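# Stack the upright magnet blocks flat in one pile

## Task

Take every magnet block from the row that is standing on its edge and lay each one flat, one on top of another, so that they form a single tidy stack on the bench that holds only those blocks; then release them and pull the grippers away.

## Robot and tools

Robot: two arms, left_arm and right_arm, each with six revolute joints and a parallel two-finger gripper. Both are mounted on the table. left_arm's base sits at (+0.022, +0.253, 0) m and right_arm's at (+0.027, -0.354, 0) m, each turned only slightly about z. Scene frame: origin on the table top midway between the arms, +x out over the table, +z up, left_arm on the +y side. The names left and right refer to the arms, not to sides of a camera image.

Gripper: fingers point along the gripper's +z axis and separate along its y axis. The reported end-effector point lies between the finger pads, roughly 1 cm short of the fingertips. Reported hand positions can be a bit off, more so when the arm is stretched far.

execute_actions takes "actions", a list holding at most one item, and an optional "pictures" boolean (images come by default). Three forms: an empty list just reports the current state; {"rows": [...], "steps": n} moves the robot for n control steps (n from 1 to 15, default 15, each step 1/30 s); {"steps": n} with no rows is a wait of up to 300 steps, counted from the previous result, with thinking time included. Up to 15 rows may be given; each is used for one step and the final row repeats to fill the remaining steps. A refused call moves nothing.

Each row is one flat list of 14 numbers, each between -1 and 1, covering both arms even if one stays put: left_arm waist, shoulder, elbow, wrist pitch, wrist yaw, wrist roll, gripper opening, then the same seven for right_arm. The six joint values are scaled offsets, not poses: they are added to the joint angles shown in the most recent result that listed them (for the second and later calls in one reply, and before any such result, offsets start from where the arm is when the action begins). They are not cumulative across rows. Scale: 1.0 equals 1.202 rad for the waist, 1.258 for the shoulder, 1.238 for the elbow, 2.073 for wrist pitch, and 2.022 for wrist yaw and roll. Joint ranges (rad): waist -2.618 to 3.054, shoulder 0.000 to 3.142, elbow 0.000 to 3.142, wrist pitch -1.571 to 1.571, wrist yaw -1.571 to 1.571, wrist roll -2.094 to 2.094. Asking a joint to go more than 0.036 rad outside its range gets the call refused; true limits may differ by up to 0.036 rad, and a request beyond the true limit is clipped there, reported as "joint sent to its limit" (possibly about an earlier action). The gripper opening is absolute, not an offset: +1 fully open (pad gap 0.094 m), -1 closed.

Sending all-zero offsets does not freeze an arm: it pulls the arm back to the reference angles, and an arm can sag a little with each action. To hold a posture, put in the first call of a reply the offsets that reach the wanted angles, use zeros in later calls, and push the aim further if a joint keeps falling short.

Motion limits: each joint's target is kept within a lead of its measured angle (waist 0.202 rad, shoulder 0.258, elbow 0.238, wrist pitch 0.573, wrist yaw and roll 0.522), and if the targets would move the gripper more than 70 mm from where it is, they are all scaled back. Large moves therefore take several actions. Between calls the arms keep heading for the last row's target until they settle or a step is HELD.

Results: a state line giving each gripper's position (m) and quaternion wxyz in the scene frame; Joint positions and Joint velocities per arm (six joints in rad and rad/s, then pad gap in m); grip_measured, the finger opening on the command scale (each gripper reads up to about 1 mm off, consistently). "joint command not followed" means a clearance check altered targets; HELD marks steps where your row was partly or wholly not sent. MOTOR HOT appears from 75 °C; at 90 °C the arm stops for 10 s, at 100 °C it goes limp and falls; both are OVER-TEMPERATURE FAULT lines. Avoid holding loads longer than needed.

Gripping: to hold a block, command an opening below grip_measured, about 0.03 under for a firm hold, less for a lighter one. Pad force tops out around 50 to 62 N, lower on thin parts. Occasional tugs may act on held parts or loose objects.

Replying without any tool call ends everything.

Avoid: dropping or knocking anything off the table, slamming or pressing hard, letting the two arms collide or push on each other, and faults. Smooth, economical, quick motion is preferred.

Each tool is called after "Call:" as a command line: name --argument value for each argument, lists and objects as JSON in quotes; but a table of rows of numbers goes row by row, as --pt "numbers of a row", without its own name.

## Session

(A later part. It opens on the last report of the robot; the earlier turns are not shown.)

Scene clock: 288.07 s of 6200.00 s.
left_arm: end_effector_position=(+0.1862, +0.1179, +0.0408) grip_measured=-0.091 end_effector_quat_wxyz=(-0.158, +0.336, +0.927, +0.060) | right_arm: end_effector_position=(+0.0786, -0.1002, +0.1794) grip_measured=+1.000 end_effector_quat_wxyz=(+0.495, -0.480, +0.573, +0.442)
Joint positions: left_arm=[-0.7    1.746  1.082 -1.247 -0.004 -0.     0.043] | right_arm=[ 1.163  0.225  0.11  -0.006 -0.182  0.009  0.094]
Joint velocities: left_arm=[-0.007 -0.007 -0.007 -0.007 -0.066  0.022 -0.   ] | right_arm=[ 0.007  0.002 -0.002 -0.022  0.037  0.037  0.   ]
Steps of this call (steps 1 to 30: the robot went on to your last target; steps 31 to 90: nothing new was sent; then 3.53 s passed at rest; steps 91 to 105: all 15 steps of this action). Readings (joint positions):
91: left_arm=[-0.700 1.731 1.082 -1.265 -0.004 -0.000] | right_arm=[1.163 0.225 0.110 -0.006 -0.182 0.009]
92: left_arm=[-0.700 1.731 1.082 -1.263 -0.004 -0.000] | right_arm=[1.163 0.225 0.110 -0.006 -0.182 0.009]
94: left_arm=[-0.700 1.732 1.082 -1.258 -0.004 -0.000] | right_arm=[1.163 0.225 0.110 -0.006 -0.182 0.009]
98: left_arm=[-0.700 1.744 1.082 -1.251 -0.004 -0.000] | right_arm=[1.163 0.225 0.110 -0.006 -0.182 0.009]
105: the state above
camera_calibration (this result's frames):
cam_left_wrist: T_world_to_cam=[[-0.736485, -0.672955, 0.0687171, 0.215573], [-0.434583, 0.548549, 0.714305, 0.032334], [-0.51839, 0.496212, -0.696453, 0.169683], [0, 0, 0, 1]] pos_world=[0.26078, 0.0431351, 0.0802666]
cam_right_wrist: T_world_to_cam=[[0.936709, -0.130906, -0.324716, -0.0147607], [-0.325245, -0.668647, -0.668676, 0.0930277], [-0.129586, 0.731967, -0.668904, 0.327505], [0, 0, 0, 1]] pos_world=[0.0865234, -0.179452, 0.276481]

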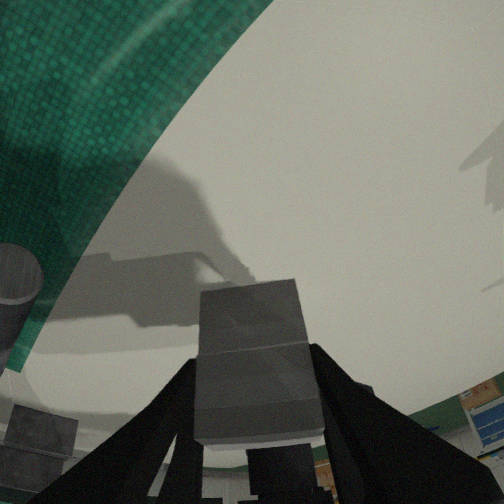

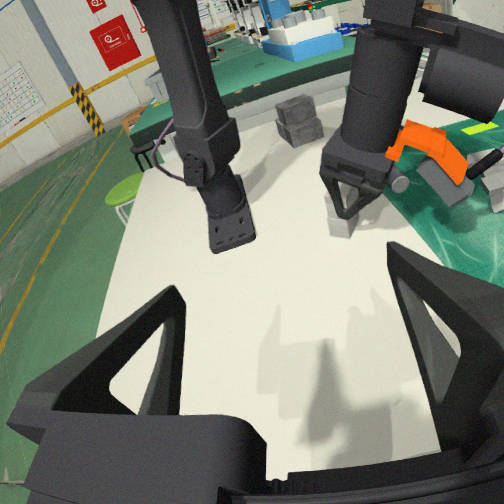

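Call:
execute_actions --actions '[{"rows":[[0,-0.005,0.005,-0.0235,0,0,-0.18,0,0,0,0,0,0,1]],"steps":15}]' --pictures false

Scene clock: 290.50 s of 6200.00 s.
left_arm: end_effector_position=(+0.1854, +0.1186, +0.0412) grip_measured=-0.091 end_effector_quat_wxyz=(-0.160, +0.336, +0.926, +0.060) | right_arm: end_effector_position=(+0.0786, -0.1002, +0.1794) grip_measured=+1.000 end_effector_quat_wxyz=(+0.495, -0.480, +0.573, +0.442)
Joint positions: left_arm=[-0.7    1.746  1.082 -1.252 -0.004 -0.     0.043] | right_arm=[ 1.163  0.225  0.11  -0.006 -0.182  0.009  0.094]
Joint velocities: left_arm=[-0.017  0.002 -0.012  0.022  0.022 -0.081  0.   ] | right_arm=[ 0.017 -0.022 -0.007 -0.007  0.037 -0.037  0.   ]
Steps of this call (steps 1 to 15: the robot went on to your last target; steps 16 to 58: nothing new was sent; steps 59 to 73: all 15 steps of this action). Readings (joint positions):
59: left_arm=[-0.700 1.746 1.082 -1.248 -0.004 -0.000] | right_arm=[1.163 0.225 0.110 -0.006 -0.182 0.009]
60: left_arm=[-0.700 1.746 1.082 -1.248 -0.004 -0.000] | right_arm=[1.163 0.225 0.110 -0.006 -0.182 0.009]
62: left_arm=[-0.700 1.746 1.082 -1.250 -0.004 -0.000] | right_arm=[1.163 0.225 0.110 -0.006 -0.182 0.009]
66: left_arm=[-0.700 1.746 1.082 -1.251 -0.004 -0.000] | right_arm=[1.163 0.225 0.110 -0.006 -0.182 0.009]
73: the state above

Call:
execute_actions --actions '[{"rows":[[0,0.008,0.005,-0.012,0,0,-0.18,0,0,0,0,0,0,1],[0,0.012,0.005,-0.012,0,0,-0.18,0,0,0,0,0,0,1],[0,0.016,0.005,-0.012,0,0,-0.18,0,0,0,0,0,0,1]],"steps":10}]'

Call:
zoom_image --camera "cam_right_wrist" --region '[300,160,390,250]'

Call:
zoom_image --camera "cam_left_wrist" --region '[160,260,360,460]'

Scene clock: 295.07 s of 6200.00 s.
left_arm: end_effector_position=(+0.1848, +0.1193, +0.0392) grip_measured=-0.091 end_effector_quat_wxyz=(-0.165, +0.336, +0.925, +0.062) | right_arm: end_effector_position=(+0.0786, -0.1002, +0.1794) grip_measured=+1.000 end_effector_quat_wxyz=(+0.495, -0.480, +0.573, +0.442)
Joint positions: left_arm=[-0.7    1.757  1.082 -1.252 -0.005 -0.     0.043] | right_arm=[ 1.163  0.225  0.11  -0.006 -0.182  0.009  0.094]
Joint velocities: left_arm=[-0.022  0.002  0.007 -0.022  0.007 -0.022 -0.001] | right_arm=[-0.007 -0.012 -0.007  0.022  0.022 -0.037  0.   ]
Steps of this call (steps 1 to 15: the robot went on to your last target; steps 16 to 90: nothing new was sent; then 1.23 s passed at rest; steps 91 to 100: all 10 steps of this action). Readings (joint positions):
91: left_arm=[-0.700 1.746 1.082 -1.252 -0.004 -0.000] | right_arm=[1.163 0.225 0.110 -0.006 -0.182 0.009]
92: left_arm=[-0.700 1.746 1.082 -1.252 -0.004 -0.000] | right_arm=[1.163 0.225 0.110 -0.006 -0.182 0.009]
94: left_arm=[-0.700 1.750 1.082 -1.252 -0.004 -0.000] | right_arm=[1.163 0.225 0.110 -0.006 -0.182 0.009]
98: left_arm=[-0.700 1.757 1.082 -1.252 -0.005 -0.000] | right_arm=[1.163 0.225 0.110 -0.006 -0.182 0.009]
100: the state above
camera_calibration (this result's frames):
cam_left_wrist: T_world_to_cam=[[-0.735753, -0.673575, 0.0704542, 0.215354], [-0.426036, 0.541194, 0.724984, 0.0309964], [-0.526461, 0.503393, -0.685153, 0.167306], [0, 0, 0, 1]] pos_world=[0.259733, 0.0440617, 0.0769855]
cam_right_wrist: T_world_to_cam=[[0.936709, -0.130906, -0.324716, -0.0147607], [-0.325245, -0.668647, -0.668676, 0.0930277], [-0.129586, 0.731967, -0.668904, 0.327505], [0, 0, 0, 1]] pos_world=[0.0865234, -0.179452, 0.276481]

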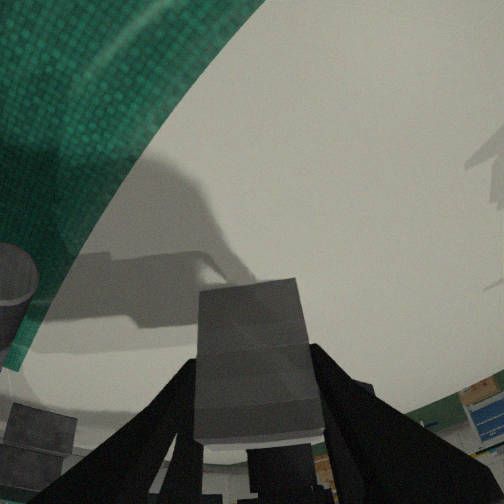

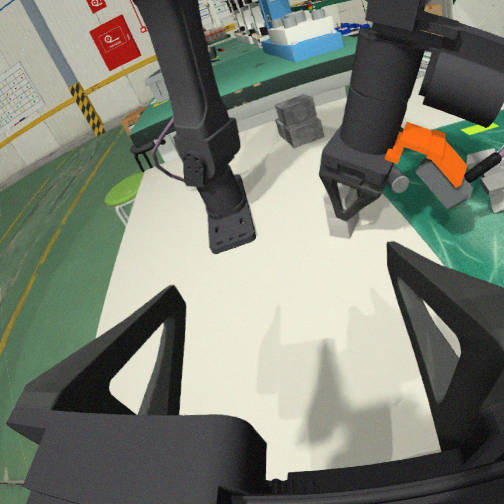

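Region (300, 160, 390, 250) of cam_right_wrist's 504x504 image, scaled by 5.600, with more detail than that image has.

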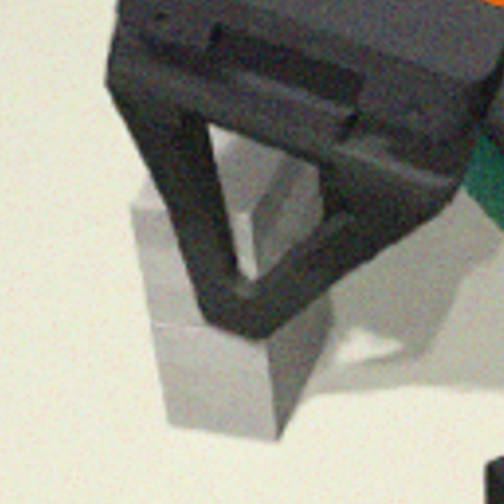

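Region (160, 260, 360, 460) of cam_left_wrist's 504x504 image, scaled by 2.520, with more detail than that image has.

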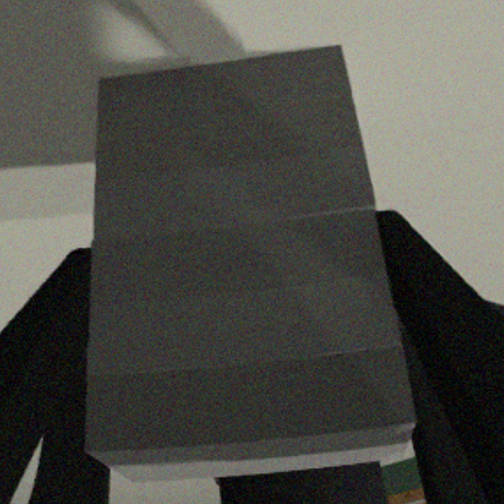

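Aligned and seated. Release and retreat.

Call:
execute_actions --actions '[{"rows":[[0,0,0,0,0,0,-0.12,0,0,0,0,0,0,1],[0,0,0,0,0,0,-0.105,0,0,0,0,0,0,1],[0,0,0,0,0,0,-0.095,0,0,0,0,0,0,1],[0,0,0,0,0,0,-0.085,0,0,0,0,0,0,1],[0,0,0,0,0,0,-0.06,0,0,0,0,0,0,1],[0,0,0,0,0,0,0.1,0,0,0,0,0,0,1],[0,0,0,0,0,0,0.7,0,0,0,0,0,0,1]],"steps":10}]' --pictures false

Call:
execute_actions --actions '[{"rows":[[0,-0.03,0.015,0,0,0,0.7,0,0,0,0,0,0,1],[0,-0.06,0.02,0,0,0,0.7,0,0,0,0,0,0,1],[0,-0.1,0.03,0,0,0,0.7,0,0,0,0,0,0,1],[0,-0.14,0.04,0,0,0,0.7,0,0,0,0,0,0,1],[0,-0.18,0.05,0,0,0,0.7,0,0,0,0,0,0,1],[0,-0.22,0.06,0,0,0,0.7,0,0,0,0,0,0,1],[0,-0.26,0.07,0,0,0,0.7,0,0,0,0,0,0,1],[0,-0.3,0.08,0,0,0,0.7,0,0,0,0,0,0,1],[0,-0.34,0.09,0,0,0,0.7,0,0,0,0,0,0,1],[0.04,-0.38,0.1,0,0,0,0.7,0,0,0,0,0,0,1],[0.1,-0.42,0.1,0,0,0,0.7,0,0,0,0,0,0,1],[0.17,-0.46,0.1,0,0,0,0.7,0,0,0,0,0,0,1],[0.25,-0.49,0.1,0,0,0,0.7,0,0,0,0,0,0,1],[0.35,-0.52,0.1,0,0,0,0.7,0,0,0,0,0,0,1],[0.6,-0.54,0.1,0,0,0,0.7,0,0,0,0,0,0,1]],"steps":15}]' --pictures false

Call:
execute_actions --actions '[{"steps":15}]'

Call:
zoom_image --camera "cam_right_wrist" --region '[300,160,390,250]'

Scene clock: 303.07 s of 6200.00 s.
left_arm: end_effector_position=(+0.1848, +0.1193, +0.0392) grip_measured=+0.688 end_effector_quat_wxyz=(-0.165, +0.336, +0.925, +0.062) | right_arm: end_effector_position=(+0.0786, -0.1002, +0.1794) grip_measured=+1.000 end_effector_quat_wxyz=(+0.495, -0.480, +0.573, +0.442)
Joint positions: left_arm=[-0.7    1.757  1.082 -1.252 -0.005 -0.     0.079] | right_arm=[ 1.163  0.225  0.11  -0.006 -0.182  0.009  0.094]
Joint velocities: left_arm=[-0.002 -0.002 -0.007 -0.037 -0.051 -0.007  0.022] | right_arm=[-0.002  0.002 -0.017  0.007 -0.051 -0.022  0.   ]
Steps of this call (steps 1 to 15: the robot went on to your last target; steps 16 to 90: nothing new was sent; then 4.67 s passed at rest; steps 91 to 100: all 10 steps of this action). Readings (joint positions):
91: left_arm=[-0.700 1.757 1.082 -1.252 -0.005 -0.000] | right_arm=[1.163 0.225 0.110 -0.006 -0.182 0.009]
92: left_arm=[-0.700 1.757 1.082 -1.252 -0.005 -0.000] | right_arm=[1.163 0.225 0.110 -0.006 -0.182 0.009]
94: left_arm=[-0.700 1.757 1.082 -1.252 -0.005 -0.000] | right_arm=[1.163 0.225 0.110 -0.006 -0.182 0.009]
98: left_arm=[-0.700 1.757 1.082 -1.252 -0.005 -0.000] | right_arm=[1.163 0.225 0.110 -0.006 -0.182 0.009]
100: the state above

Scene clock: 303.57 s of 6200.00 s.
left_arm: end_effector_position=(+0.2463, +0.1552, +0.1999) grip_measured=+0.699 end_effector_quat_wxyz=(+0.184, +0.201, +0.961, -0.040) | right_arm: end_effector_position=(+0.0786, -0.1002, +0.1794) grip_measured=+1.000 end_effector_quat_wxyz=(+0.495, -0.480, +0.573, +0.442)
Joint positions: left_arm=[-0.417  1.147  1.195 -1.24   0.004 -0.     0.08 ] | right_arm=[ 1.163  0.225  0.11  -0.006 -0.182  0.009  0.094]
Joint velocities: left_arm=[ 2.147 -1.126 -0.007  0.007 -0.11  -0.007  0.001] | right_arm=[-0.002 -0.022  0.007 -0.007  0.007  0.066  0.   ]
Steps of this call (steps 1 to 15: all 15 steps of this action). Readings (joint positions):
1: left_arm=[-0.700 1.756 1.082 -1.252 -0.005 -0.000] | right_arm=[1.163 0.225 0.110 -0.006 -0.182 0.009]
2: left_arm=[-0.700 1.752 1.082 -1.252 -0.005 -0.000] | right_arm=[1.163 0.225 0.110 -0.006 -0.182 0.009]
4: left_arm=[-0.700 1.713 1.083 -1.251 -0.005 -0.000] | right_arm=[1.163 0.225 0.110 -0.006 -0.182 0.009]
8: left_arm=[-0.700 1.518 1.125 -1.251 -0.005 -0.000] | right_arm=[1.163 0.225 0.110 -0.006 -0.182 0.009]
15: the state above

Scene clock: 304.07 s of 6200.00 s.
left_arm: end_effector_position=(+0.2604, +0.2613, +0.2151) grip_measured=+0.699 end_effector_quat_wxyz=(+0.221, -0.012, +0.975, +0.008) | right_arm: end_effector_position=(+0.0786, -0.1002, +0.1794) grip_measured=+1.000 end_effector_quat_wxyz=(+0.495, -0.480, +0.573, +0.442)
Joint positions: left_arm=[ 0.017  1.079  1.195 -1.24  -0.013 -0.     0.08 ] | right_arm=[ 1.163  0.225  0.11  -0.006 -0.182  0.009  0.094]
Joint velocities: left_arm=[ 0.012 -0.017  0.012 -0.022  0.051  0.022  0.   ] | right_arm=[-0.017 -0.007 -0.017 -0.037 -0.022  0.081  0.   ]
Steps of this call (steps 1 to 15: the robot went on to your last target). Readings (joint positions):
1: left_arm=[-0.342 1.114 1.195 -1.240 0.001 -0.000] | right_arm=[1.163 0.225 0.110 -0.006 -0.182 0.009]
2: left_arm=[-0.268 1.092 1.195 -1.240 -0.000 -0.000] | right_arm=[1.163 0.225 0.110 -0.006 -0.182 0.009]
4: left_arm=[-0.121 1.079 1.195 -1.240 -0.002 -0.000] | right_arm=[1.163 0.225 0.110 -0.006 -0.182 0.009]
8: left_arm=[0.016 1.079 1.195 -1.240 -0.013 -0.000] | right_arm=[1.163 0.225 0.110 -0.006 -0.182 0.009]
15: the state above
camera_calibration (this result's frames):
cam_left_wrist: T_world_to_cam=[[-0.119136, -0.991404, -0.0540751, 0.303588], [-0.992774, 0.118161, 0.0209035, 0.26836], [-0.0143342, 0.0561748, -0.998318, 0.306978], [0, 0, 0, 1]] pos_world=[0.30699, 0.252024, 0.317269]
cam_right_wrist: T_world_to_cam=[[0.936709, -0.130906, -0.324716, -0.0147607], [-0.325245, -0.668647, -0.668676, 0.0930277], [-0.129586, 0.731967, -0.668904, 0.327505], [0, 0, 0, 1]] pos_world=[0.0865234, -0.179452, 0.276481]

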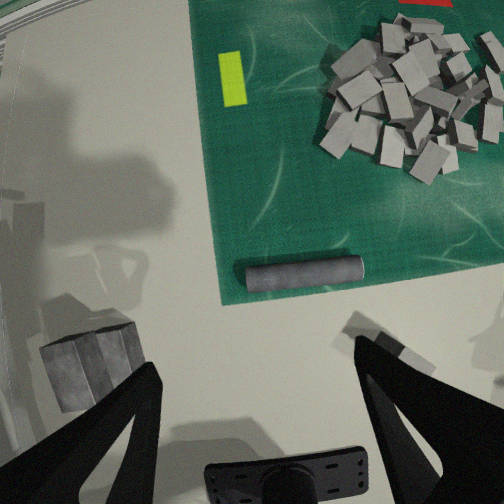

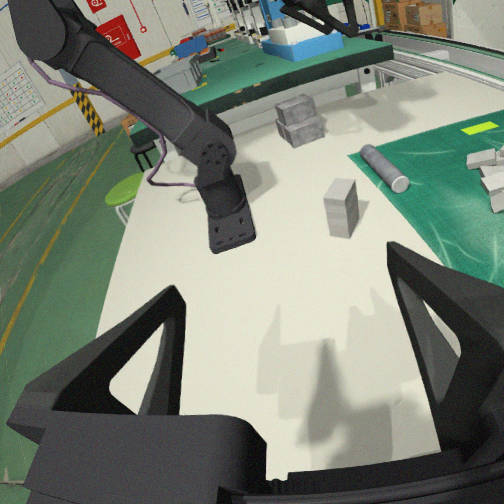

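Region (300, 160, 390, 250) of cam_right_wrist's 504x504 image, scaled by 5.600, with more detail than that image has.

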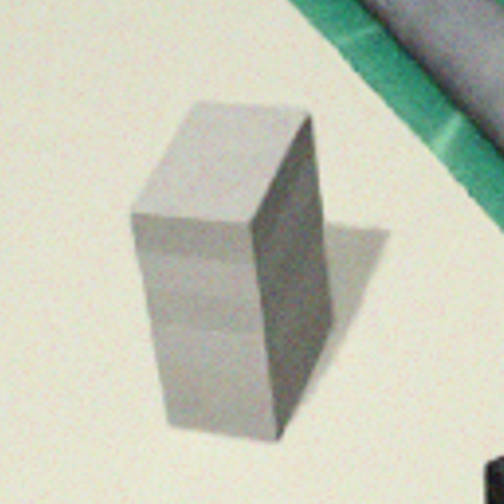

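Call:
finished_scene --scene 2

The scene is finished: the task was done.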